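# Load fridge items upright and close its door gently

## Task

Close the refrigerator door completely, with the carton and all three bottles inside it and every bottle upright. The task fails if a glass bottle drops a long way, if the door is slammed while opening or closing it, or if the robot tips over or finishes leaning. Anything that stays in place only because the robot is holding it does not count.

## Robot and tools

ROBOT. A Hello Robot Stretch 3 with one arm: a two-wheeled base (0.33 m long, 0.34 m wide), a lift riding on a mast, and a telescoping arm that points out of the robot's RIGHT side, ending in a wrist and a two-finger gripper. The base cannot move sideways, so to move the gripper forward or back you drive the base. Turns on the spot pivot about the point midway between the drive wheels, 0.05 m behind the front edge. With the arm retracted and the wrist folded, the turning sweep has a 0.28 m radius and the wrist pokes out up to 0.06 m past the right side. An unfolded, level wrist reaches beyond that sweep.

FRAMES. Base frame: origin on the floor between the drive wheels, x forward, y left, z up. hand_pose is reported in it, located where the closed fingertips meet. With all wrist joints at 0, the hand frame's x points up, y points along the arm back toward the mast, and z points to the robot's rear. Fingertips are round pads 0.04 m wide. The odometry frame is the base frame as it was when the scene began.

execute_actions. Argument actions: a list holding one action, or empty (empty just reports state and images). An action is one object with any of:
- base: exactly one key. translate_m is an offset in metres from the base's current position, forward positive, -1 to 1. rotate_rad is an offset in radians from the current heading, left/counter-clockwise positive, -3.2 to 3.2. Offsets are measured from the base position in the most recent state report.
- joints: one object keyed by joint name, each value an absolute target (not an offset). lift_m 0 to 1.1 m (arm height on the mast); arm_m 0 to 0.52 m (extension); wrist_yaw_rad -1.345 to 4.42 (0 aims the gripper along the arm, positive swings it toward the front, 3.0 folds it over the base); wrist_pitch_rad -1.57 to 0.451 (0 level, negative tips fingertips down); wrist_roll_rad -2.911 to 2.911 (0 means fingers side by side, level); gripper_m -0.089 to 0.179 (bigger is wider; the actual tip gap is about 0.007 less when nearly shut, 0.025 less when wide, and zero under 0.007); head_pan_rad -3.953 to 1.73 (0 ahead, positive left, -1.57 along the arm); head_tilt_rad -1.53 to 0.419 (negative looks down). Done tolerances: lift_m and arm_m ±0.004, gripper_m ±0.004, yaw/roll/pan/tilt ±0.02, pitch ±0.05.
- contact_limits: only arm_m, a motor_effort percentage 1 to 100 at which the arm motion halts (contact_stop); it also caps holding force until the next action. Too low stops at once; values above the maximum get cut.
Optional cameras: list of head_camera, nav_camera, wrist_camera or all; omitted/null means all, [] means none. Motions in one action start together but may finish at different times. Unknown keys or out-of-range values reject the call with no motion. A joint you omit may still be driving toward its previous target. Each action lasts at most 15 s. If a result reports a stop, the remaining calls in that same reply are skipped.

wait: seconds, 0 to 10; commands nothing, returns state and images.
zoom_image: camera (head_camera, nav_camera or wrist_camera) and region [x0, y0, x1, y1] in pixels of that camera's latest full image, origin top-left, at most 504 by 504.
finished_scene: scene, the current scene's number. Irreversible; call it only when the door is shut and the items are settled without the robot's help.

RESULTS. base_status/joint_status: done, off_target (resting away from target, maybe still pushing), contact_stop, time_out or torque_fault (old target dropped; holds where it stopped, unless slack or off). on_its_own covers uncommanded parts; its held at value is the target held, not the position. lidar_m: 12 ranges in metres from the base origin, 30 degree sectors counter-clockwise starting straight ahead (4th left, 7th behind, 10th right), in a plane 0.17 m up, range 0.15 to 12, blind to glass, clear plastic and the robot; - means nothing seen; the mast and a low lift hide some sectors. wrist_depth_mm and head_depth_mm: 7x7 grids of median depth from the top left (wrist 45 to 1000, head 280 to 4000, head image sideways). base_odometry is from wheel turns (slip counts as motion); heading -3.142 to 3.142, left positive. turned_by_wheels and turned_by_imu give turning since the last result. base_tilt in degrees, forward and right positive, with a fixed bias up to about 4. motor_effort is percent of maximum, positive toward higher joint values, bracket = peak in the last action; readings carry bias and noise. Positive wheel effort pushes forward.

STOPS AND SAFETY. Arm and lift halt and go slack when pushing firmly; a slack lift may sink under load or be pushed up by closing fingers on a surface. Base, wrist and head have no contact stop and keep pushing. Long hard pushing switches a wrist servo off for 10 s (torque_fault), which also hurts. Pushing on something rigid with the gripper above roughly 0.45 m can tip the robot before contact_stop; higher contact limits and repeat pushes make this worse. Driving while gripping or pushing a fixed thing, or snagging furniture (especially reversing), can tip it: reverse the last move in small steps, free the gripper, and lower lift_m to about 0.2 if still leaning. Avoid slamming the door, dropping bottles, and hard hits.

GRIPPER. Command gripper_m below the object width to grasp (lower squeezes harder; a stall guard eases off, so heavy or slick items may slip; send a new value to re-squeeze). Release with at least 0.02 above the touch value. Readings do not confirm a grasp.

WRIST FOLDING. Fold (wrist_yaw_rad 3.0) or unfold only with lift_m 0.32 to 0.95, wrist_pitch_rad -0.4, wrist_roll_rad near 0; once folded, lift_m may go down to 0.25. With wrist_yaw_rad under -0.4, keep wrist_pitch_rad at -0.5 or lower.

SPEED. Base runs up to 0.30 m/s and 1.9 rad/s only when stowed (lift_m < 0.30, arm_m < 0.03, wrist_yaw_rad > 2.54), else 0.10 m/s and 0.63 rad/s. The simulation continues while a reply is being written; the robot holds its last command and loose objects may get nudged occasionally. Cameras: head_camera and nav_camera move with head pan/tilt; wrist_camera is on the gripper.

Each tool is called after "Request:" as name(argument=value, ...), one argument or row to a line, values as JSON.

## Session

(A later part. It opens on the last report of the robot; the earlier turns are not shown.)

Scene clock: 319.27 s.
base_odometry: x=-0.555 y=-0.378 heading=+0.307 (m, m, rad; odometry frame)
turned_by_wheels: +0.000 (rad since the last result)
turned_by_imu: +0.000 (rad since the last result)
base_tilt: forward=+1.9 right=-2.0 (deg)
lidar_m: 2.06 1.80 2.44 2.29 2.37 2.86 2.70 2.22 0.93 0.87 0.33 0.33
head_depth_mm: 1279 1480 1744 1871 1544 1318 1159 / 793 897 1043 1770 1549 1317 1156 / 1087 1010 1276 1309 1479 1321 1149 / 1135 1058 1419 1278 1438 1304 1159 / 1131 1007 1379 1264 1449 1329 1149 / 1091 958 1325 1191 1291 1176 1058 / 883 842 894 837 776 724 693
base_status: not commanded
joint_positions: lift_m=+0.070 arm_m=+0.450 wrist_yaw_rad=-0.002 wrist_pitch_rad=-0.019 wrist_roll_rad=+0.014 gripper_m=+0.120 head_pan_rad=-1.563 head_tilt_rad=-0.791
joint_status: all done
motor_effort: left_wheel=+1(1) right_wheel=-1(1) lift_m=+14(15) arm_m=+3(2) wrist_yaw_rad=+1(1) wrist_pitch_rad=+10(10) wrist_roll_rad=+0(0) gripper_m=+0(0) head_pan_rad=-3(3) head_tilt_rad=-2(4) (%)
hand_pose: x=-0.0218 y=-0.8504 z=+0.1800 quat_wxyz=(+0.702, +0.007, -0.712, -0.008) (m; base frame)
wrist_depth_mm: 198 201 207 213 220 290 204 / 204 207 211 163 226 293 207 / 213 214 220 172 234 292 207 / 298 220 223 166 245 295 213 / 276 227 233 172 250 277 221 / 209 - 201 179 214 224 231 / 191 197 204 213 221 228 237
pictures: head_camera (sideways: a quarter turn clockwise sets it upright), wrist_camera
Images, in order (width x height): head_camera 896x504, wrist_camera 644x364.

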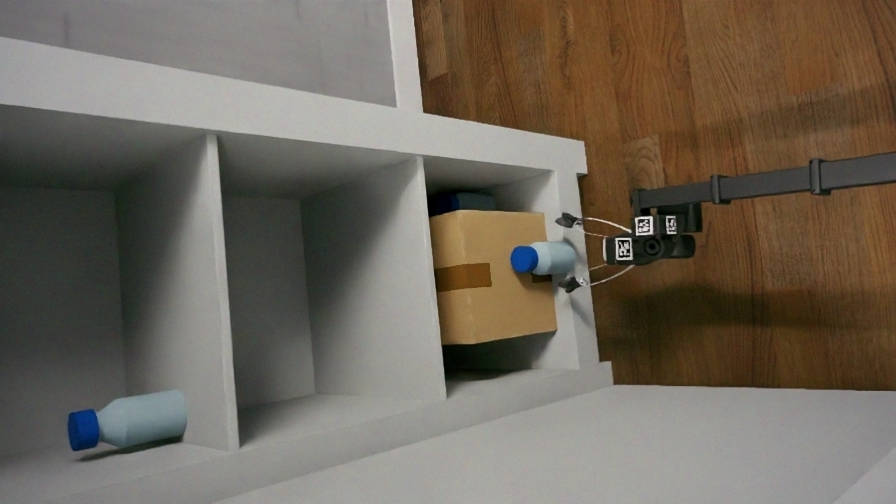

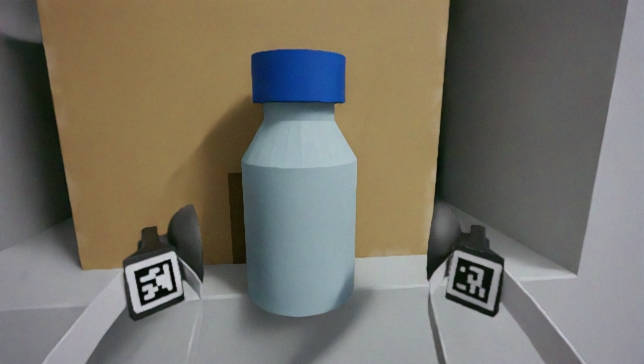

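Request:
execute_actions(
  actions=[
    {"joints":{"arm_m":0.495},"contact_limits":{"arm_m":12}},
  ],
  cameras=["wrist_camera"],
)

Request:
execute_actions(
  actions=[
    {"joints":{"gripper_m":0.02}},
  ],
  cameras=["wrist_camera"],
)

Request:
execute_actions(
  actions=[
    {"joints":{"lift_m":0.1}},
  ],
  cameras=["wrist_camera","head_camera"],
)

Scene clock: 325.27 s.
base_odometry: x=-0.555 y=-0.378 heading=+0.307 (m, m, rad; odometry frame)
turned_by_wheels: +0.000 (rad since the last result)
turned_by_imu: +0.000 (rad since the last result)
base_tilt: forward=+1.8 right=-1.9 (deg)
lidar_m: 2.06 1.79 2.45 2.29 2.36 2.86 2.69 2.21 0.93 0.86 0.33 0.33
head_depth_mm: 1282 1479 1746 1876 1538 1317 1149 / 792 896 1049 1774 1544 1307 1144 / 1090 1009 1274 1317 1479 1322 1152 / 1135 1063 1402 1283 1440 1300 1153 / 1125 1008 1383 1266 1459 1327 1154 / 1099 966 1330 1186 1293 1175 1062 / 885 840 891 841 779 726 691
base_status: not commanded
joint_positions: lift_m=+0.070 arm_m=+0.495 wrist_yaw_rad=-0.002 wrist_pitch_rad=-0.019 wrist_roll_rad=+0.014 gripper_m=+0.120 head_pan_rad=-1.563 head_tilt_rad=-0.791
joint_status: all done
motor_effort: left_wheel=+1(1) right_wheel=-1(1) lift_m=+14(14) arm_m=+3(2) wrist_yaw_rad=+1(0) wrist_pitch_rad=+10(10) wrist_roll_rad=-1(1) gripper_m=+1(0) head_pan_rad=-3(3) head_tilt_rad=-4(4) (%)
contact_limits: arm_m 12 (drawing in: default 20, maximum 33; extending or still: default 28, maximum 45)
hand_pose: x=-0.0218 y=-0.8954 z=+0.1800 quat_wxyz=(+0.702, +0.007, -0.712, -0.008) (m; base frame)
wrist_depth_mm: 159 162 165 168 176 269 201 / 163 167 169 122 182 272 203 / 168 172 175 128 189 273 204 / 174 178 129 122 196 289 204 / 179 183 131 123 202 272 205 / 185 - 139 129 205 224 197 / - 161 155 134 170 174 181
pictures: wrist_camera
Images, in order (width x height): wrist_camera 644x364.

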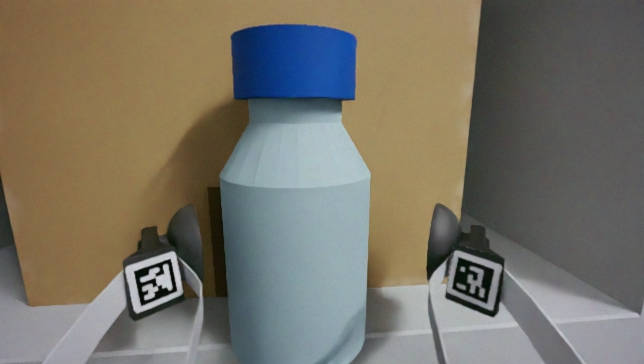

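Scene clock: 326.77 s.
base_odometry: x=-0.555 y=-0.378 heading=+0.307 (m, m, rad; odometry frame)
turned_by_wheels: +0.000 (rad since the last result)
turned_by_imu: +0.000 (rad since the last result)
base_tilt: forward=+1.9 right=-1.9 (deg)
lidar_m: 2.05 1.80 2.44 2.30 2.37 2.86 2.69 2.21 0.93 0.89 0.33 0.33
head_depth_mm: 1280 1485 1742 1868 1544 1326 1146 / 794 892 1044 1778 1519 1323 1147 / 1084 1016 1276 1305 1464 1326 1155 / 1134 1060 1410 1272 1434 1297 1157 / 1122 1003 1385 1258 1443 1328 1155 / 1092 956 1313 1190 1296 1176 1064 / 880 842 891 843 779 724 692
base_status: not commanded
joint_positions: lift_m=+0.070 arm_m=+0.495 wrist_yaw_rad=+0.010 wrist_pitch_rad=-0.019 wrist_roll_rad=+0.014 gripper_m=+0.021 head_pan_rad=-1.563 head_tilt_rad=-0.791
joint_status: all done
motor_effort: left_wheel=+5(5) right_wheel=-6(6) lift_m=+14(14) arm_m=+2(3) wrist_yaw_rad=-8(9) wrist_pitch_rad=+10(10) wrist_roll_rad=-1(1) gripper_m=-20(93) head_pan_rad=-3(3) head_tilt_rad=-4(4) (%)
hand_pose: x=-0.0189 y=-0.8954 z=+0.1800 quat_wxyz=(+0.703, +0.011, -0.712, -0.004) (m; base frame)
wrist_depth_mm: 160 163 166 115 176 263 206 / 165 167 170 116 182 263 207 / 169 173 176 124 187 280 207 / 175 180 180 118 194 282 207 / 181 185 132 121 200 275 209 / 186 190 137 126 187 209 199 / 160 161 158 131 168 172 177
pictures: wrist_camera
Images, in order (width x height): wrist_camera 644x364.

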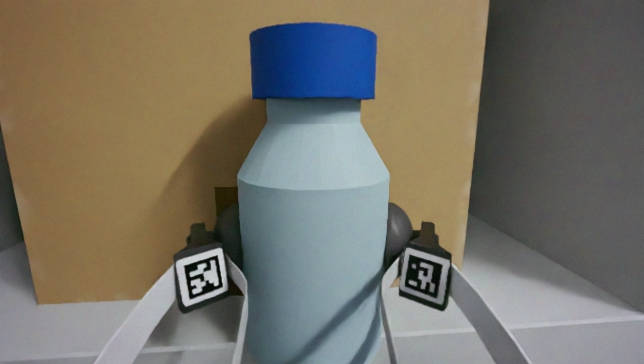

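Scene clock: 327.83 s.
base_odometry: x=-0.555 y=-0.378 heading=+0.307 (m, m, rad; odometry frame)
turned_by_wheels: +0.000 (rad since the last result)
turned_by_imu: +0.000 (rad since the last result)
base_tilt: forward=+1.7 right=-2.1 (deg)
lidar_m: 2.06 1.80 2.45 2.30 2.36 2.86 2.70 2.21 0.93 0.86 0.33 0.33
head_depth_mm: 1282 1495 1749 1859 1551 1317 1147 / 796 896 1045 1780 1536 1320 1154 / 1089 1014 1275 1317 1478 1319 1147 / 1132 1063 1404 1276 1440 1325 1154 / 1120 1008 1380 1259 1462 1320 1155 / 1097 959 1329 1189 1285 1170 1063 / 880 839 898 842 780 728 693
base_status: not commanded
joint_positions: lift_m=+0.099 arm_m=+0.495 wrist_yaw_rad=+0.003 wrist_pitch_rad=-0.061 wrist_roll_rad=+0.014 gripper_m=+0.021 head_pan_rad=-1.563 head_tilt_rad=-0.791
joint_status: all done
on_its_own: wrist_pitch_rad is at rest, and its effort (+33) is outside its rest range (-20 to +32)
motor_effort: left_wheel=+2(5) right_wheel=-2(6) lift_m=+28(31) arm_m=+2(2) wrist_yaw_rad=-1(7) wrist_pitch_rad=+33(35) wrist_roll_rad=-1(1) gripper_m=-20(20) head_pan_rad=-3(3) head_tilt_rad=-3(4) (%)
hand_pose: x=-0.0208 y=-0.8940 z=+0.1984 quat_wxyz=(+0.702, +0.023, -0.711, -0.021) (m; base frame)
wrist_depth_mm: 155 160 163 116 172 258 203 / 161 165 167 117 180 272 204 / 168 171 174 125 188 273 205 / 174 178 179 119 195 292 206 / 181 185 134 121 200 284 207 / 189 193 135 126 213 237 207 / 184 185 177 131 177 186 189
pictures: head_camera (sideways: a quarter turn clockwise sets it upright), wrist_camera
Images, in order (width x height): head_camera 896x504, wrist_camera 644x364.

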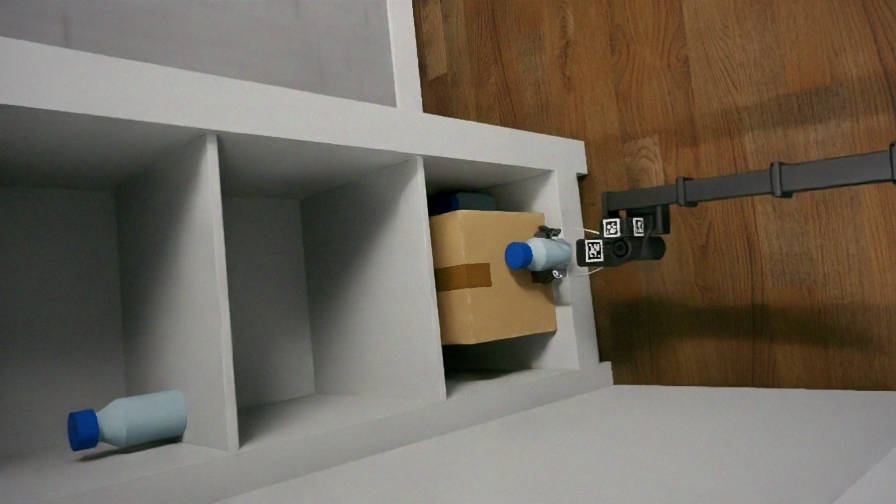

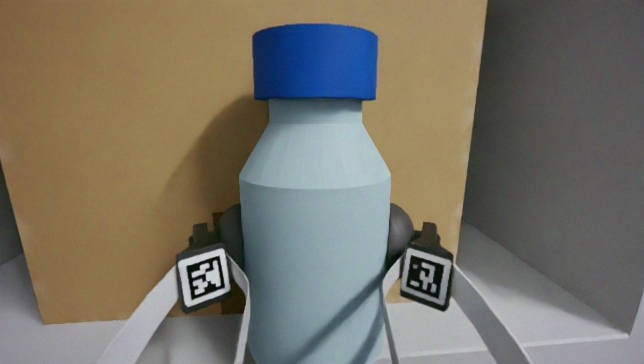

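Request:
execute_actions(
  actions=[
    {"joints":{"arm_m":0.3}},
  ],
  cameras=[],
)

Request:
execute_actions(
  actions=[
    {"joints":{"lift_m":0.58,"wrist_pitch_rad":0.03},"contact_limits":{"arm_m":12}},
  ],
  cameras=["wrist_camera","head_camera"],
)

Scene clock: 335.73 s.
base_odometry: x=-0.555 y=-0.378 heading=+0.307 (m, m, rad; odometry frame)
turned_by_wheels: +0.000 (rad since the last result)
turned_by_imu: +0.000 (rad since the last result)
base_tilt: forward=+1.8 right=-2.1 (deg)
lidar_m: 2.06 1.80 2.44 2.29 2.37 2.85 2.69 2.22 0.93 0.66 0.33 0.33
head_depth_mm: 1280 1487 1751 1863 1549 1323 1152 / 793 895 1049 1754 1555 1316 1146 / 1086 1018 1269 1327 1468 1351 1164 / 1140 1064 1398 1281 1435 1335 1150 / 1120 1004 1384 1262 1452 1327 1163 / 1093 957 1329 1192 1307 1174 1059 / 885 842 891 840 777 724 694
base_status: not commanded
joint_positions: lift_m=+0.099 arm_m=+0.300 wrist_yaw_rad=+0.002 wrist_pitch_rad=-0.063 wrist_roll_rad=+0.014 gripper_m=+0.021 head_pan_rad=-1.563 head_tilt_rad=-0.791
joint_status: all done
on_its_own: wrist_pitch_rad is at rest, and its effort (+33) is outside its rest range (-20 to +32)
motor_effort: left_wheel=+2(2) right_wheel=-2(2) lift_m=+28(28) arm_m=-3(3) wrist_yaw_rad=-2(3) wrist_pitch_rad=+33(33) wrist_roll_rad=-1(0) gripper_m=-20(20) head_pan_rad=-3(3) head_tilt_rad=-4(3) (%)
hand_pose: x=-0.0210 y=-0.6995 z=+0.1980 quat_wxyz=(+0.702, +0.023, -0.711, -0.022) (m; base frame)
wrist_depth_mm: 316 404 331 116 436 327 843 / 315 410 341 117 443 340 922 / 314 411 358 125 446 354 949 / 317 417 368 119 421 367 975 / 330 342 133 121 371 384 617 / 343 347 134 126 416 405 454 / 347 357 341 130 343 354 358
pictures: none
No camera images: the call's "cameras" was empty. Leave "cameras" out to get every camera's image.

action 0: "contact_limits": arm_m has a limit but is not in "joints" beside it: add it there, or leave its limit out

Request:
execute_actions(
  actions=[
    {"joints":{"lift_m":0.58}},
  ],
  cameras=["wrist_camera","head_camera"],
)

Scene clock: 342.70 s.
base_odometry: x=-0.555 y=-0.378 heading=+0.307 (m, m, rad; odometry frame)
turned_by_wheels: +0.000 (rad since the last result)
turned_by_imu: +0.000 (rad since the last result)
base_tilt: forward=+1.7 right=-2.1 (deg)
lidar_m: 2.05 1.79 2.44 2.29 2.37 2.86 2.69 2.21 0.93 0.89 0.33 0.33
head_depth_mm: 1278 1492 1749 1860 1545 1313 1150 / 794 893 1040 1769 1542 1370 - / 1090 1013 1280 1277 - 1320 1154 / 1143 1062 1397 885 1447 1324 1158 / 1130 1006 1382 1270 1447 1323 1152 / 1092 961 1329 1189 1293 1177 1068 / 885 844 893 835 776 724 692
base_status: not commanded
joint_positions: lift_m=+0.579 arm_m=+0.300 wrist_yaw_rad=+0.002 wrist_pitch_rad=-0.064 wrist_roll_rad=+0.014 gripper_m=+0.021 head_pan_rad=-1.563 head_tilt_rad=-0.791
joint_status: all done
on_its_own: wrist_pitch_rad is at rest, and its effort (+34) is outside its rest range (-20 to +32)
motor_effort: left_wheel=+2(2) right_wheel=-2(2) lift_m=+29(31) arm_m=-3(3) wrist_yaw_rad=-1(2) wrist_pitch_rad=+34(34) wrist_roll_rad=+0(1) gripper_m=-19(20) head_pan_rad=-3(3) head_tilt_rad=-4(4) (%)
hand_pose: x=-0.0210 y=-0.6995 z=+0.6778 quat_wxyz=(+0.702, +0.023, -0.711, -0.022) (m; base frame)
wrist_depth_mm: 312 479 592 116 525 325 878 / 314 484 704 117 481 341 934 / 312 474 716 126 530 354 964 / 318 474 687 119 446 368 - / 327 463 134 121 412 387 - / 342 403 135 126 419 409 - / 355 503 454 131 503 912 -
pictures: head_camera (sideways: a quarter turn clockwise sets it upright), wrist_camera
Images, in order (width x height): head_camera 896x504, wrist_camera 644x364.

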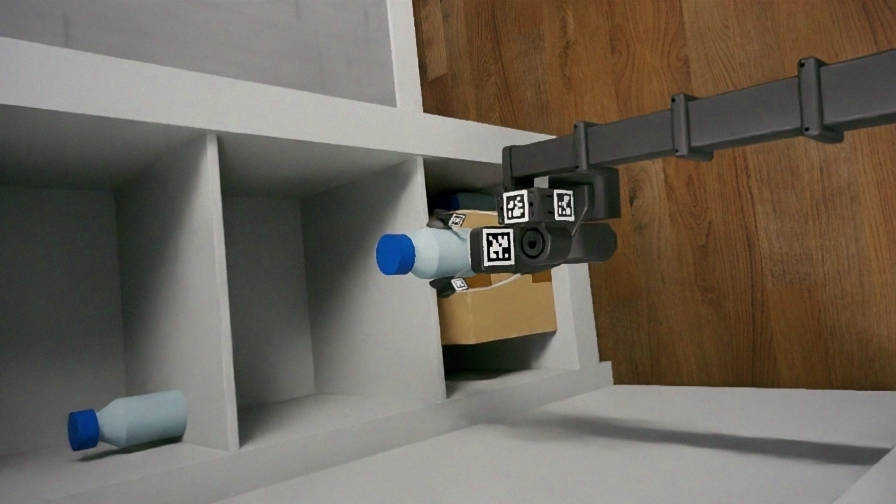

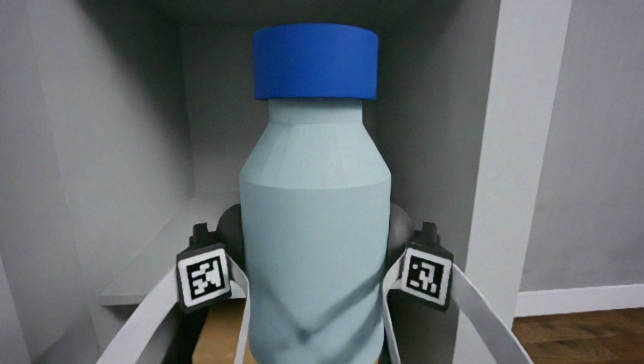

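Request:
execute_actions(
  actions=[
    {"joints":{"lift_m":0.63}},
  ],
  cameras=[],
)

Request:
execute_actions(
  actions=[
    {"joints":{"arm_m":0.52},"contact_limits":{"arm_m":14}},
  ],
  cameras=["wrist_camera","head_camera"],
)

Scene clock: 349.97 s.
base_odometry: x=-0.555 y=-0.378 heading=+0.307 (m, m, rad; odometry frame)
turned_by_wheels: +0.000 (rad since the last result)
turned_by_imu: +0.000 (rad since the last result)
base_tilt: forward=+1.7 right=-2.0 (deg)
lidar_m: 2.05 1.80 2.44 2.30 2.36 2.86 2.70 2.22 0.93 0.89 0.33 0.33
head_depth_mm: 1274 1493 1734 1874 1534 1311 1146 / 796 895 1045 1763 1574 - 1127 / 1088 1008 1277 1247 1480 1321 1142 / 1141 1058 1416 843 1448 1325 1157 / 1122 1005 1383 1264 1447 1320 1153 / 1090 958 1332 1195 1294 1178 1052 / 879 846 895 842 775 727 692
base_status: not commanded
joint_positions: lift_m=+0.629 arm_m=+0.300 wrist_yaw_rad=+0.002 wrist_pitch_rad=-0.064 wrist_roll_rad=+0.014 gripper_m=+0.021 head_pan_rad=-1.563 head_tilt_rad=-0.791
joint_status: all done
on_its_own: wrist_pitch_rad is at rest, and its effort (+34) is outside its rest range (-20 to +32)
motor_effort: left_wheel=+2(2) right_wheel=-1(2) lift_m=+28(30) arm_m=-3(3) wrist_yaw_rad=-2(2) wrist_pitch_rad=+34(34) wrist_roll_rad=-1(1) gripper_m=-18(19) head_pan_rad=-2(3) head_tilt_rad=-3(3) (%)
hand_pose: x=-0.0210 y=-0.6995 z=+0.7278 quat_wxyz=(+0.702, +0.023, -0.711, -0.022) (m; base frame)
wrist_depth_mm: 314 411 399 116 406 329 880 / 311 477 690 116 483 339 924 / 313 473 710 124 536 356 970 / 320 475 717 119 449 369 - / 329 463 134 121 419 390 - / 344 425 134 126 420 402 - / 354 408 411 130 457 961 -
pictures: none
No camera images: the call's "cameras" was empty. Leave "cameras" out to get every camera's image.

Scene clock: 352.80 s.
base_odometry: x=-0.555 y=-0.378 heading=+0.307 (m, m, rad; odometry frame)
turned_by_wheels: +0.000 (rad since the last result)
turned_by_imu: +0.000 (rad since the last result)
base_tilt: forward=+1.7 right=-1.8 (deg)
lidar_m: 2.05 1.80 2.44 2.29 2.36 2.87 2.69 2.22 0.93 0.89 0.33 0.33
head_depth_mm: 1276 1485 1745 1867 1542 1326 1171 / 798 890 1040 1770 1563 - 1133 / 1085 1013 1245 1520 1484 1326 1148 / 1140 1057 1025 1300 1447 1327 1156 / 1129 1006 1374 1266 1452 1323 1155 / 1096 956 1318 1191 1284 1175 1066 / 877 841 898 841 780 723 692
base_status: not commanded
joint_positions: lift_m=+0.629 arm_m=+0.518 wrist_yaw_rad=+0.002 wrist_pitch_rad=-0.064 wrist_roll_rad=+0.014 gripper_m=+0.021 head_pan_rad=-1.563 head_tilt_rad=-0.791
joint_status: all done
joint sent to its limit — the command would take arm_m past its upper limit, so that joint was sent only as far as its limit.
on_its_own: wrist_pitch_rad is at rest, and its effort (+34) is outside its rest range (-20 to +32)
motor_effort: left_wheel=+2(2) right_wheel=-2(1) lift_m=+28(28) arm_m=+3(6) wrist_yaw_rad=-1(3) wrist_pitch_rad=+34(34) wrist_roll_rad=-1(1) gripper_m=-19(18) head_pan_rad=-2(3) head_tilt_rad=-4(4) (%)
contact_limits: arm_m 14 (drawing in: default 20, maximum 33; extending or still: default 28, maximum 45)
hand_pose: x=-0.0210 y=-0.9169 z=+0.7278 quat_wxyz=(+0.702, +0.023, -0.711, -0.022) (m; base frame)
wrist_depth_mm: 337 436 399 116 394 282 200 / 334 486 502 117 449 287 201 / 335 499 519 124 500 290 203 / 331 506 541 119 419 290 202 / 327 494 134 121 382 292 205 / 328 434 134 126 387 283 204 / 325 368 356 131 357 280 204
pictures: head_camera (sideways: a quarter turn clockwise sets it upright), wrist_camera
Images, in order (width x height): head_camera 896x504, wrist_camera 644x364.

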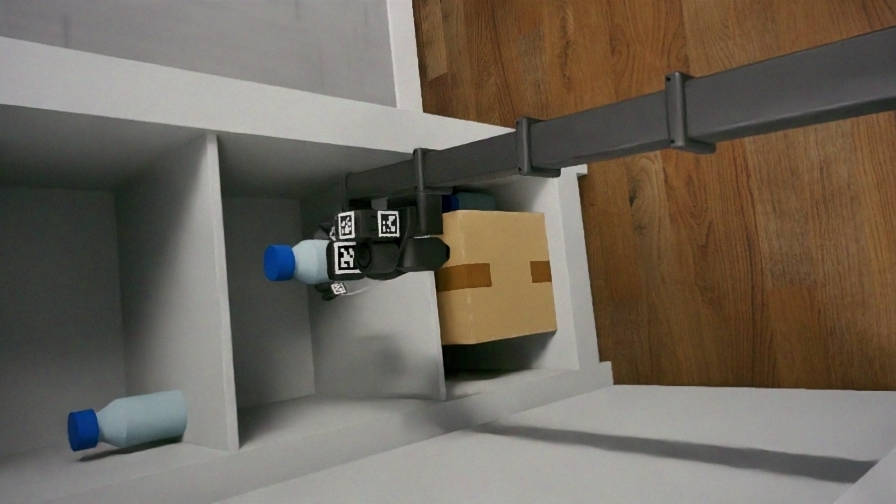

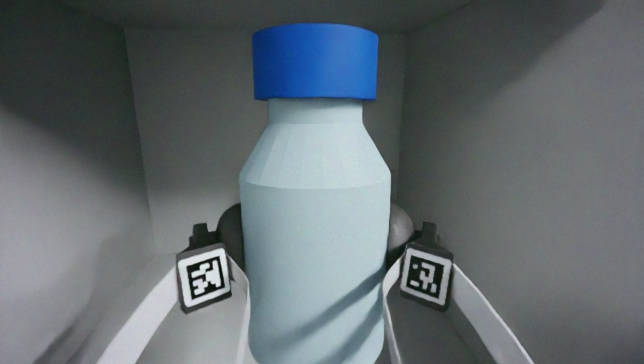

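Request:
execute_actions(
  actions=[
    {"joints":{"arm_m":0.0}},
  ],
  cameras=[],
)

Request:
execute_actions(
  actions=[
    {"base":{"rotate_rad":0.3}},
  ],
  cameras=[],
)

Request:
execute_actions(
  actions=[
    {"base":{"translate_m":-0.4}},
  ],
  cameras=[],
)

Request:
execute_actions(
  actions=[
    {"base":{"rotate_rad":-0.3}},
  ],
  cameras=[],
)

Request:
execute_actions(
  actions=[
    {"base":{"translate_m":0.37}},
  ],
)

Scene clock: 366.50 s.
base_odometry: x=-0.555 y=-0.378 heading=+0.307 (m, m, rad; odometry frame)
turned_by_wheels: +0.000 (rad since the last result)
turned_by_imu: +0.000 (rad since the last result)
base_tilt: forward=+1.8 right=-2.0 (deg)
lidar_m: 2.06 1.79 2.45 2.30 2.37 2.86 2.69 2.21 0.93 0.89 0.33 0.33
head_depth_mm: 1280 1488 1743 1883 1551 1319 1174 / 795 899 1045 1764 1544 1309 1201 / 1081 1013 1275 1305 1462 1340 - / 1133 1055 1404 1277 603 1344 1141 / 1123 1009 1385 1262 1449 1329 1153 / 1096 962 1326 1191 1303 1177 1060 / 880 844 892 839 780 725 693
base_status: not commanded
joint_positions: lift_m=+0.629 arm_m=+0.000 wrist_yaw_rad=+0.002 wrist_pitch_rad=-0.064 wrist_roll_rad=+0.014 gripper_m=+0.021 head_pan_rad=-1.563 head_tilt_rad=-0.791
joint_status: all done
on_its_own: wrist_pitch_rad is at rest, and its effort (+34) is outside its rest range (-20 to +32)
motor_effort: left_wheel=+2(2) right_wheel=-2(2) lift_m=+28(28) arm_m=-3(4) wrist_yaw_rad=-2(2) wrist_pitch_rad=+34(34) wrist_roll_rad=-1(1) gripper_m=-21(20) head_pan_rad=-3(3) head_tilt_rad=-3(3) (%)
hand_pose: x=-0.0211 y=-0.3995 z=+0.7278 quat_wxyz=(+0.702, +0.023, -0.711, -0.022) (m; base frame)
wrist_depth_mm: 345 536 683 115 611 - - / 340 516 762 117 617 - - / 343 525 898 125 664 - - / 340 514 658 119 664 - - / 341 512 134 121 689 - - / 340 471 135 125 722 - - / 335 549 714 131 788 - -
pictures: none
No camera images: the call's "cameras" was empty. Leave "cameras" out to get every camera's image.

Scene clock: 367.90 s.
base_odometry: x=-0.555 y=-0.378 heading=+0.606 (m, m, rad; odometry frame)
turned_by_wheels: +0.300 (rad since the last result)
turned_by_imu: +0.293 (rad since the last result)
base_tilt: forward=+1.8 right=-2.0 (deg)
lidar_m: 1.80 1.80 2.29 2.32 2.62 2.70 2.70 1.70 0.92 0.45 0.33 2.06
head_depth_mm: 1089 990 1342 1215 1399 1313 1175 / 1114 995 1360 1258 1413 1328 1204 / 1099 1003 1393 1263 1433 1330 - / 802 906 1047 1193 603 1328 1128 / 652 697 756 821 885 983 1091 / 478 503 531 560 595 634 803 / 378 391 408 427 453 552 1158
base_status: done
joint_positions: lift_m=+0.629 arm_m=+0.000 wrist_yaw_rad=+0.001 wrist_pitch_rad=-0.064 wrist_roll_rad=+0.014 gripper_m=+0.021 head_pan_rad=-1.563 head_tilt_rad=-0.791
joint_status: not commanded
on_its_own: wrist_pitch_rad is at rest, and its effort (+34) is outside its rest range (-20 to +32)
motor_effort: left_wheel=-1(5) right_wheel=+1(4) lift_m=+28(28) arm_m=-3(3) wrist_yaw_rad=-1(2) wrist_pitch_rad=+34(34) wrist_roll_rad=-1(1) gripper_m=-19(20) head_pan_rad=-3(3) head_tilt_rad=-4(3) (%)
hand_pose: x=-0.0211 y=-0.3995 z=+0.7278 quat_wxyz=(+0.702, +0.023, -0.711, -0.023) (m; base frame)
wrist_depth_mm: 173 222 325 116 936 688 502 / 174 223 304 117 941 748 531 / 175 227 331 125 - 812 550 / 177 230 294 118 953 793 567 / 179 233 134 121 653 664 - / 180 222 135 126 693 717 - / 182 252 326 131 742 680 -
pictures: none
No camera images: the call's "cameras" was empty. Leave "cameras" out to get every camera's image.

Scene clock: 373.03 s.
base_odometry: x=-0.884 y=-0.606 heading=+0.606 (m, m, rad; odometry frame)
turned_by_wheels: +0.000 (rad since the last result)
turned_by_imu: +0.001 (rad since the last result)
base_tilt: forward=+1.7 right=-2.0 (deg)
lidar_m: 2.18 2.78 2.41 2.41 2.73 2.31 2.31 1.59 1.35 0.79 0.70 0.62
head_depth_mm: 1130 1275 1474 1719 1546 1322 1169 / 1150 1302 1505 1723 1554 1316 1202 / 664 767 909 1136 1497 1347 - / 1046 907 1322 1195 605 1333 1138 / 1093 959 1376 1223 1407 1318 1154 / 1101 1011 1363 1248 1455 1335 1151 / 1001 962 1126 1193 1338 1297 1163
base_status: done
joint_positions: lift_m=+0.629 arm_m=+0.000 wrist_yaw_rad=+0.001 wrist_pitch_rad=-0.064 wrist_roll_rad=+0.014 gripper_m=+0.021 head_pan_rad=-1.563 head_tilt_rad=-0.791
joint_status: not commanded
on_its_own: wrist_pitch_rad is at rest, and its effort (+34) is outside its rest range (-20 to +32)
motor_effort: left_wheel=-1(6) right_wheel=+1(2) lift_m=+28(28) arm_m=-3(3) wrist_yaw_rad=-1(2) wrist_pitch_rad=+34(34) wrist_roll_rad=-1(1) gripper_m=-21(19) head_pan_rad=-3(3) head_tilt_rad=-4(3) (%)
hand_pose: x=-0.0211 y=-0.3995 z=+0.7278 quat_wxyz=(+0.702, +0.023, -0.711, -0.023) (m; base frame)
wrist_depth_mm: 523 622 852 116 947 940 863 / 529 657 842 117 - 918 895 / 532 670 942 125 - - 940 / 546 676 865 119 - - 969 / 544 675 134 121 - - - / 554 704 134 125 - - - / 561 751 742 131 - - -
pictures: none
No camera images: the call's "cameras" was empty. Leave "cameras" out to get every camera's image.

Scene clock: 374.43 s.
base_odometry: x=-0.884 y=-0.606 heading=+0.306 (m, m, rad; odometry frame)
turned_by_wheels: -0.300 (rad since the last result)
turned_by_imu: -0.293 (rad since the last result)
base_tilt: forward=+1.8 right=-2.1 (deg)
lidar_m: 0.62 2.18 2.53 2.40 2.46 2.44 2.31 2.07 1.43 0.79 0.86 0.63
head_depth_mm: 1218 1399 1610 1829 1538 1309 1169 / 1200 1371 1601 1819 1548 1329 1207 / 1184 1351 1581 1782 1565 1331 - / 1172 1328 1548 1769 604 1330 1141 / 1157 1296 1443 1216 1345 1328 1157 / 662 742 882 1130 1343 1321 1165 / 990 963 1303 1166 1277 1335 1160
base_status: done
joint_positions: lift_m=+0.629 arm_m=+0.000 wrist_yaw_rad=+0.001 wrist_pitch_rad=-0.064 wrist_roll_rad=+0.014 gripper_m=+0.021 head_pan_rad=-1.563 head_tilt_rad=-0.791
joint_status: not commanded
on_its_own: wrist_pitch_rad is at rest, and its effort (+34) is outside its rest range (-20 to +32)
motor_effort: left_wheel=+2(6) right_wheel=-2(5) lift_m=+28(28) arm_m=-3(3) wrist_yaw_rad=-1(1) wrist_pitch_rad=+34(34) wrist_roll_rad=-1(0) gripper_m=-19(20) head_pan_rad=-3(3) head_tilt_rad=-4(3) (%)
hand_pose: x=-0.0212 y=-0.3995 z=+0.7278 quat_wxyz=(+0.702, +0.023, -0.711, -0.023) (m; base frame)
wrist_depth_mm: 612 622 478 116 - - - / 782 896 499 118 - - - / 784 869 521 125 - - - / 778 920 532 119 - - - / 661 654 133 120 - - - / 692 682 134 126 - - - / 637 652 618 130 - - -
pictures: none
No camera images: the call's "cameras" was empty. Leave "cameras" out to get every camera's image.

Scene clock: 379.27 s.
base_odometry: x=-0.531 y=-0.495 heading=+0.307 (m, m, rad; odometry frame)
turned_by_wheels: +0.000 (rad since the last result)
turned_by_imu: -0.002 (rad since the last result)
base_tilt: forward=+1.7 right=-2.0 (deg)
lidar_m: 2.08 1.88 2.56 2.41 2.49 2.84 2.68 2.03 0.81 0.80 0.35 0.27
head_depth_mm: 682 1335 1596 1814 1535 1319 1175 / 701 785 892 1110 1510 1312 1212 / 993 907 1187 1152 1367 1338 - / 1033 949 1326 1190 602 1325 1137 / 1020 954 1317 1158 1318 1326 1157 / 1009 915 1277 1130 1240 1273 1112 / 903 832 839 908 855 798 750
base_status: done
joint_positions: lift_m=+0.629 arm_m=+0.000 wrist_yaw_rad=+0.001 wrist_pitch_rad=-0.064 wrist_roll_rad=+0.014 gripper_m=+0.021 head_pan_rad=-1.563 head_tilt_rad=-0.791
joint_status: not commanded
on_its_own: wrist_pitch_rad is at rest, and its effort (+34) is outside its rest range (-20 to +32)
motor_effort: left_wheel=+1(6) right_wheel=-2(4) lift_m=+28(28) arm_m=-3(3) wrist_yaw_rad=-1(1) wrist_pitch_rad=+34(34) wrist_roll_rad=+0(1) gripper_m=-19(19) head_pan_rad=-3(3) head_tilt_rad=-4(3) (%)
hand_pose: x=-0.0212 y=-0.3995 z=+0.7278 quat_wxyz=(+0.702, +0.023, -0.711, -0.023) (m; base frame)
wrist_depth_mm: 378 464 586 116 500 - - / 372 481 777 117 513 - - / 370 483 862 125 533 - - / 369 502 707 118 546 - - / 366 517 134 121 564 - - / 365 532 135 125 603 - - / 363 565 636 131 628 - -
pictures: head_camera (sideways: a quarter turn clockwise sets it upright), nav_camera (sideways: a quarter turn counterclockwise sets it upright), wrist_camera
Images, in order (width x height): head_camera 896x504, nav_camera 672x504, wrist_camera 644x364.

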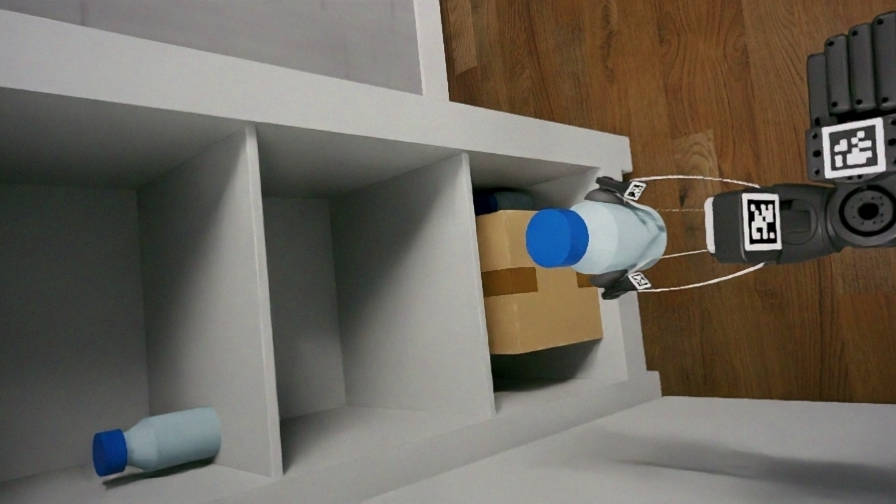

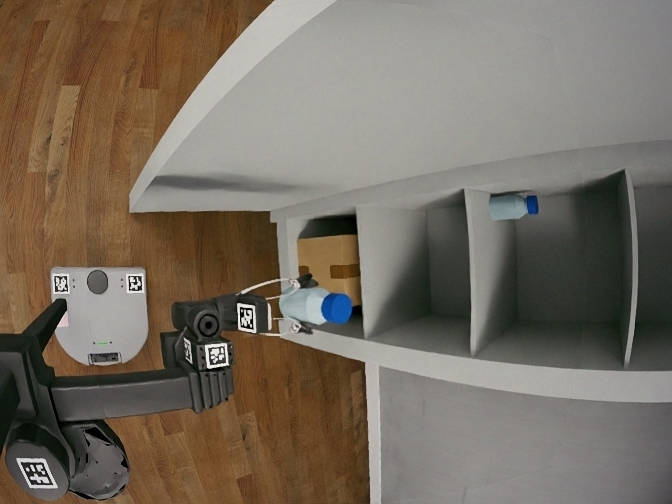

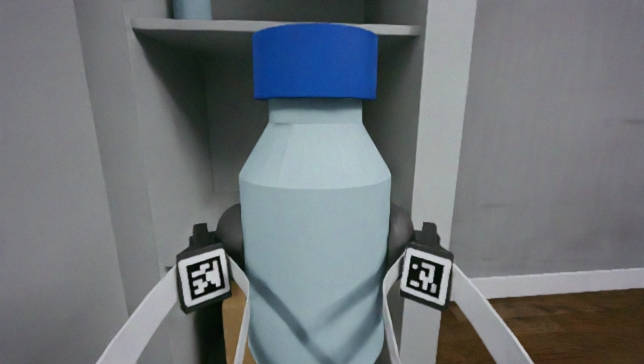

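Aimed into the compartment. Extend.

Request:
execute_actions(
  actions=[
    {"joints":{"arm_m":0.51},"contact_limits":{"arm_m":14}},
  ],
  cameras=["wrist_camera","head_camera"],
)

Scene clock: 386.57 s.
base_odometry: x=-0.531 y=-0.495 heading=+0.307 (m, m, rad; odometry frame)
turned_by_wheels: +0.000 (rad since the last result)
turned_by_imu: +0.000 (rad since the last result)
base_tilt: forward=+1.7 right=-2.0 (deg)
lidar_m: 2.08 1.87 2.57 2.41 2.48 2.84 2.67 2.04 0.81 0.80 0.35 0.27
head_depth_mm: 684 1342 1591 1817 1537 1331 1181 / 700 783 892 1103 1547 - 1133 / 996 907 1142 1119 1406 1318 1145 / 1039 953 1164 1192 1320 1329 1156 / 1015 953 1313 1157 1324 1319 1160 / 1005 912 1281 1126 1235 1279 1120 / 902 832 834 903 857 799 749
base_status: not commanded
joint_positions: lift_m=+0.629 arm_m=+0.510 wrist_yaw_rad=+0.001 wrist_pitch_rad=-0.064 wrist_roll_rad=+0.014 gripper_m=+0.021 head_pan_rad=-1.563 head_tilt_rad=-0.791
joint_status: all done
on_its_own: wrist_pitch_rad is at rest, and its effort (+34) is outside its rest range (-20 to +32)
motor_effort: left_wheel=+1(1) right_wheel=-2(1) lift_m=+28(28) arm_m=+3(1) wrist_yaw_rad=-1(0) wrist_pitch_rad=+34(34) wrist_roll_rad=-1(1) gripper_m=-20(18) head_pan_rad=-3(3) head_tilt_rad=-5(3) (%)
contact_limits: arm_m 14 (drawing in: default 20, maximum 33; extending or still: default 28, maximum 45)
hand_pose: x=-0.0212 y=-0.9088 z=+0.7278 quat_wxyz=(+0.702, +0.023, -0.711, -0.023) (m; base frame)
wrist_depth_mm: 354 380 393 116 392 254 180 / 363 389 399 117 401 256 181 / 364 415 421 125 444 256 183 / 363 430 431 119 374 258 182 / 356 447 134 121 345 260 184 / 356 456 135 126 350 256 184 / 338 374 356 130 359 249 184
pictures: head_camera (sideways: a quarter turn clockwise sets it upright), wrist_camera
Images, in order (width x height): head_camera 896x504, wrist_camera 644x364.

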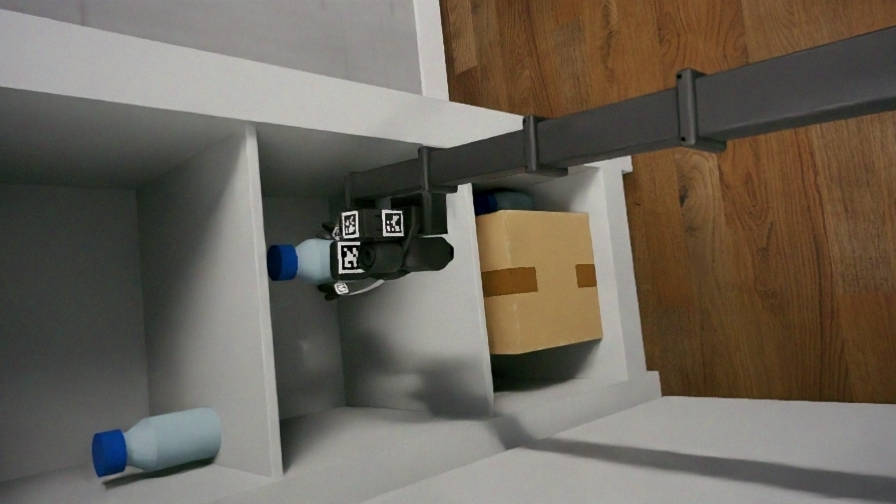

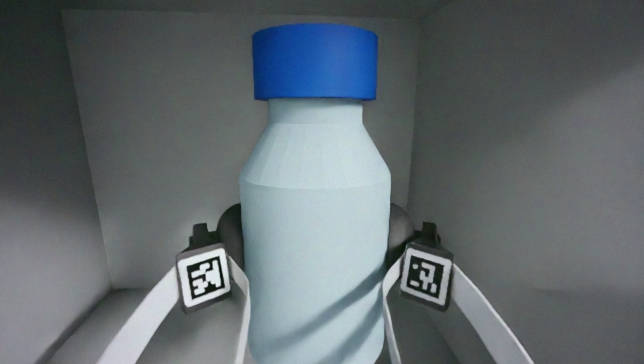

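Request:
execute_actions(
  actions=[
    {"joints":{"lift_m":0.57}},
  ],
  cameras=["wrist_camera"],
)

Scene clock: 390.93 s.
base_odometry: x=-0.531 y=-0.495 heading=+0.307 (m, m, rad; odometry frame)
turned_by_wheels: +0.000 (rad since the last result)
turned_by_imu: +0.000 (rad since the last result)
base_tilt: forward=+1.8 right=-2.0 (deg)
lidar_m: 2.07 1.87 2.57 2.41 2.49 2.84 2.67 2.03 0.81 0.80 0.35 0.27
head_depth_mm: 682 1335 1602 1821 1551 1310 1146 / 702 782 895 1112 1513 1346 - / 990 905 1196 1117 1438 1326 1154 / 1034 960 1286 1188 1325 1332 1157 / 1013 956 1307 1162 1329 1329 1156 / 1008 909 1279 1126 1236 1277 1118 / 902 830 840 903 857 800 747
base_status: not commanded
joint_positions: lift_m=+0.570 arm_m=+0.510 wrist_yaw_rad=+0.001 wrist_pitch_rad=-0.064 wrist_roll_rad=+0.014 gripper_m=+0.021 head_pan_rad=-1.563 head_tilt_rad=-0.791
joint_status: all done
on_its_own: wrist_pitch_rad is at rest, and its effort (+34) is outside its rest range (-20 to +32)
motor_effort: left_wheel=+1(1) right_wheel=-1(1) lift_m=+16(26) arm_m=+3(3) wrist_yaw_rad=-2(1) wrist_pitch_rad=+34(34) wrist_roll_rad=-1(1) gripper_m=-20(19) head_pan_rad=-3(3) head_tilt_rad=-3(4) (%)
hand_pose: x=-0.0212 y=-0.9088 z=+0.6685 quat_wxyz=(+0.702, +0.023, -0.711, -0.023) (m; base frame)
wrist_depth_mm: 367 383 386 116 403 257 180 / 365 397 406 117 398 257 181 / 361 414 418 125 442 260 181 / 362 427 432 119 374 260 182 / 357 440 134 121 343 263 183 / 339 373 134 125 338 257 184 / 288 294 279 131 281 247 184
pictures: wrist_camera
Images, in order (width x height): wrist_camera 644x364.

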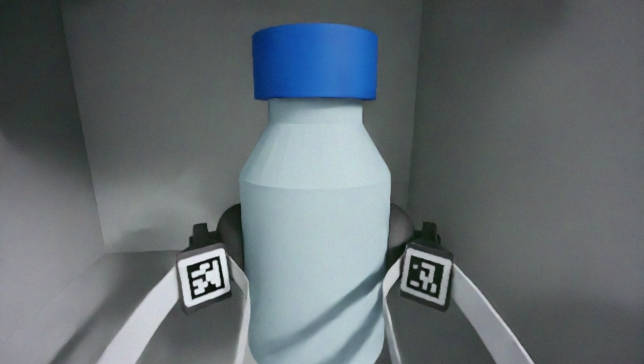

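Request:
execute_actions(
  actions=[
    {"joints":{"lift_m":0.53}},
  ],
  cameras=["wrist_camera"],
)

Scene clock: 393.83 s.
base_odometry: x=-0.531 y=-0.495 heading=+0.307 (m, m, rad; odometry frame)
turned_by_wheels: +0.000 (rad since the last result)
turned_by_imu: +0.000 (rad since the last result)
base_tilt: forward=+1.7 right=-2.0 (deg)
lidar_m: 2.07 1.87 2.57 2.41 2.48 2.84 2.67 2.03 0.81 0.80 0.35 0.27
head_depth_mm: 682 1344 1593 1804 1541 1320 1146 / 704 784 889 1104 1508 1353 - / 994 906 1192 1124 1436 1311 1149 / 1028 950 1317 1194 1323 1334 1152 / 1027 958 1315 1162 1343 1328 1153 / 1005 912 1287 1130 1240 1275 1121 / 902 833 837 899 854 801 748
base_status: not commanded
joint_positions: lift_m=+0.530 arm_m=+0.510 wrist_yaw_rad=+0.001 wrist_pitch_rad=-0.064 wrist_roll_rad=+0.014 gripper_m=+0.021 head_pan_rad=-1.563 head_tilt_rad=-0.791
joint_status: all done
on_its_own: wrist_pitch_rad is at rest, and its effort (+34) is outside its rest range (-20 to +32)
motor_effort: left_wheel=+1(2) right_wheel=-2(1) lift_m=+17(16) arm_m=+3(3) wrist_yaw_rad=-1(1) wrist_pitch_rad=+34(34) wrist_roll_rad=-1(0) gripper_m=-19(19) head_pan_rad=-3(3) head_tilt_rad=-3(3) (%)
hand_pose: x=-0.0212 y=-0.9088 z=+0.6284 quat_wxyz=(+0.702, +0.023, -0.711, -0.023) (m; base frame)
wrist_depth_mm: 370 382 389 116 404 256 181 / 362 394 404 117 398 258 181 / 360 407 419 125 437 258 182 / 361 424 428 119 371 261 183 / 358 414 134 121 343 262 184 / 304 304 134 125 274 255 184 / 238 237 229 131 228 230 184
pictures: wrist_camera
Images, in order (width x height): wrist_camera 644x364.

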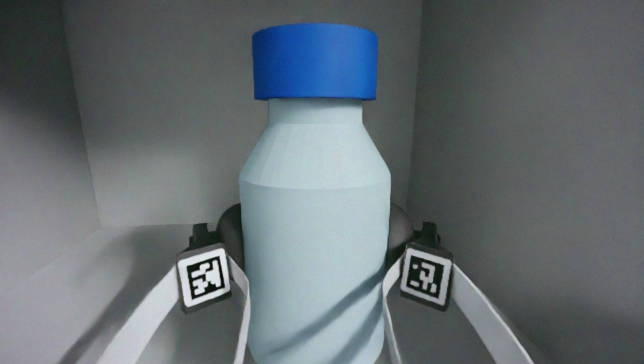

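Request:
execute_actions(
  actions=[
    {"joints":{"lift_m":0.505}},
  ],
  cameras=[],
)

Scene clock: 397.33 s.
base_odometry: x=-0.531 y=-0.495 heading=+0.307 (m, m, rad; odometry frame)
turned_by_wheels: +0.000 (rad since the last result)
turned_by_imu: +0.000 (rad since the last result)
base_tilt: forward=+1.7 right=-1.9 (deg)
lidar_m: 2.07 1.87 2.57 2.41 2.49 2.85 2.67 2.04 0.81 0.80 0.35 0.27
head_depth_mm: 681 1341 1591 1802 1527 1314 1147 / 703 779 891 1106 1507 1350 - / 992 913 1196 1132 1390 1309 1155 / 1038 950 1309 1191 1335 1313 1155 / 1020 958 1310 1161 1325 1325 1151 / 1007 909 1284 1126 1249 1273 1116 / 904 831 840 904 856 799 746
base_status: not commanded
joint_positions: lift_m=+0.505 arm_m=+0.510 wrist_yaw_rad=+0.001 wrist_pitch_rad=-0.064 wrist_roll_rad=+0.014 gripper_m=+0.021 head_pan_rad=-1.563 head_tilt_rad=-0.791
joint_status: all done
on_its_own: wrist_pitch_rad is at rest, and its effort (+34) is outside its rest range (-20 to +32)
motor_effort: left_wheel=+1(1) right_wheel=-2(2) lift_m=+17(16) arm_m=+3(3) wrist_yaw_rad=-2(1) wrist_pitch_rad=+34(34) wrist_roll_rad=-1(1) gripper_m=-19(20) head_pan_rad=-2(3) head_tilt_rad=-4(4) (%)
hand_pose: x=-0.0212 y=-0.9088 z=+0.6034 quat_wxyz=(+0.702, +0.023, -0.711, -0.023) (m; base frame)
wrist_depth_mm: 369 381 386 116 406 254 180 / 366 397 401 118 401 256 182 / 364 406 420 125 437 257 182 / 367 426 435 119 375 261 183 / 335 359 134 121 335 261 182 / 260 261 135 126 236 248 185 / 206 206 196 131 198 206 185
pictures: none
No camera images: the call's "cameras" was empty. Leave "cameras" out to get every camera's image.

Request:
execute_actions(
  actions=[
    {"joints":{"lift_m":0.48}},
  ],
  cameras=["wrist_camera"],
)

Scene clock: 400.73 s.
base_odometry: x=-0.531 y=-0.495 heading=+0.307 (m, m, rad; odometry frame)
turned_by_wheels: +0.000 (rad since the last result)
turned_by_imu: +0.000 (rad since the last result)
base_tilt: forward=+1.7 right=-2.0 (deg)
lidar_m: 2.07 1.87 2.57 2.41 2.48 2.84 2.67 2.04 0.81 0.80 0.35 0.27
head_depth_mm: 684 1336 1594 1813 1539 1319 1151 / 700 784 891 1101 1513 1330 1168 / 994 908 1194 1149 1370 1312 1131 / 1036 950 1318 1156 1338 1328 1148 / 1026 951 1308 1165 1335 1321 1157 / 1009 910 1276 1130 1244 1268 1114 / 900 830 835 902 859 799 746
base_status: not commanded
joint_positions: lift_m=+0.480 arm_m=+0.510 wrist_yaw_rad=+0.001 wrist_pitch_rad=-0.064 wrist_roll_rad=+0.014 gripper_m=+0.021 head_pan_rad=-1.563 head_tilt_rad=-0.791
joint_status: all done
on_its_own: wrist_pitch_rad is at rest, and its effort (+34) is outside its rest range (-20 to +32)
motor_effort: left_wheel=+1(1) right_wheel=-1(2) lift_m=+17(17) arm_m=+3(3) wrist_yaw_rad=+0(2) wrist_pitch_rad=+34(34) wrist_roll_rad=-1(0) gripper_m=-19(19) head_pan_rad=-2(3) head_tilt_rad=-3(4) (%)
hand_pose: x=-0.0212 y=-0.9088 z=+0.5784 quat_wxyz=(+0.702, +0.023, -0.711, -0.023) (m; base frame)
wrist_depth_mm: 363 382 390 117 396 255 179 / 363 395 400 117 400 257 181 / 362 411 425 125 437 258 182 / 365 428 388 119 373 259 182 / 296 303 134 121 279 261 183 / 218 218 135 126 197 221 184 / 172 170 164 130 166 172 170
pictures: wrist_camera
Images, in order (width x height): wrist_camera 644x364.

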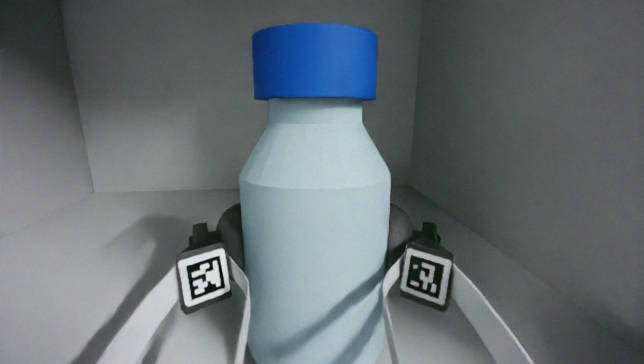

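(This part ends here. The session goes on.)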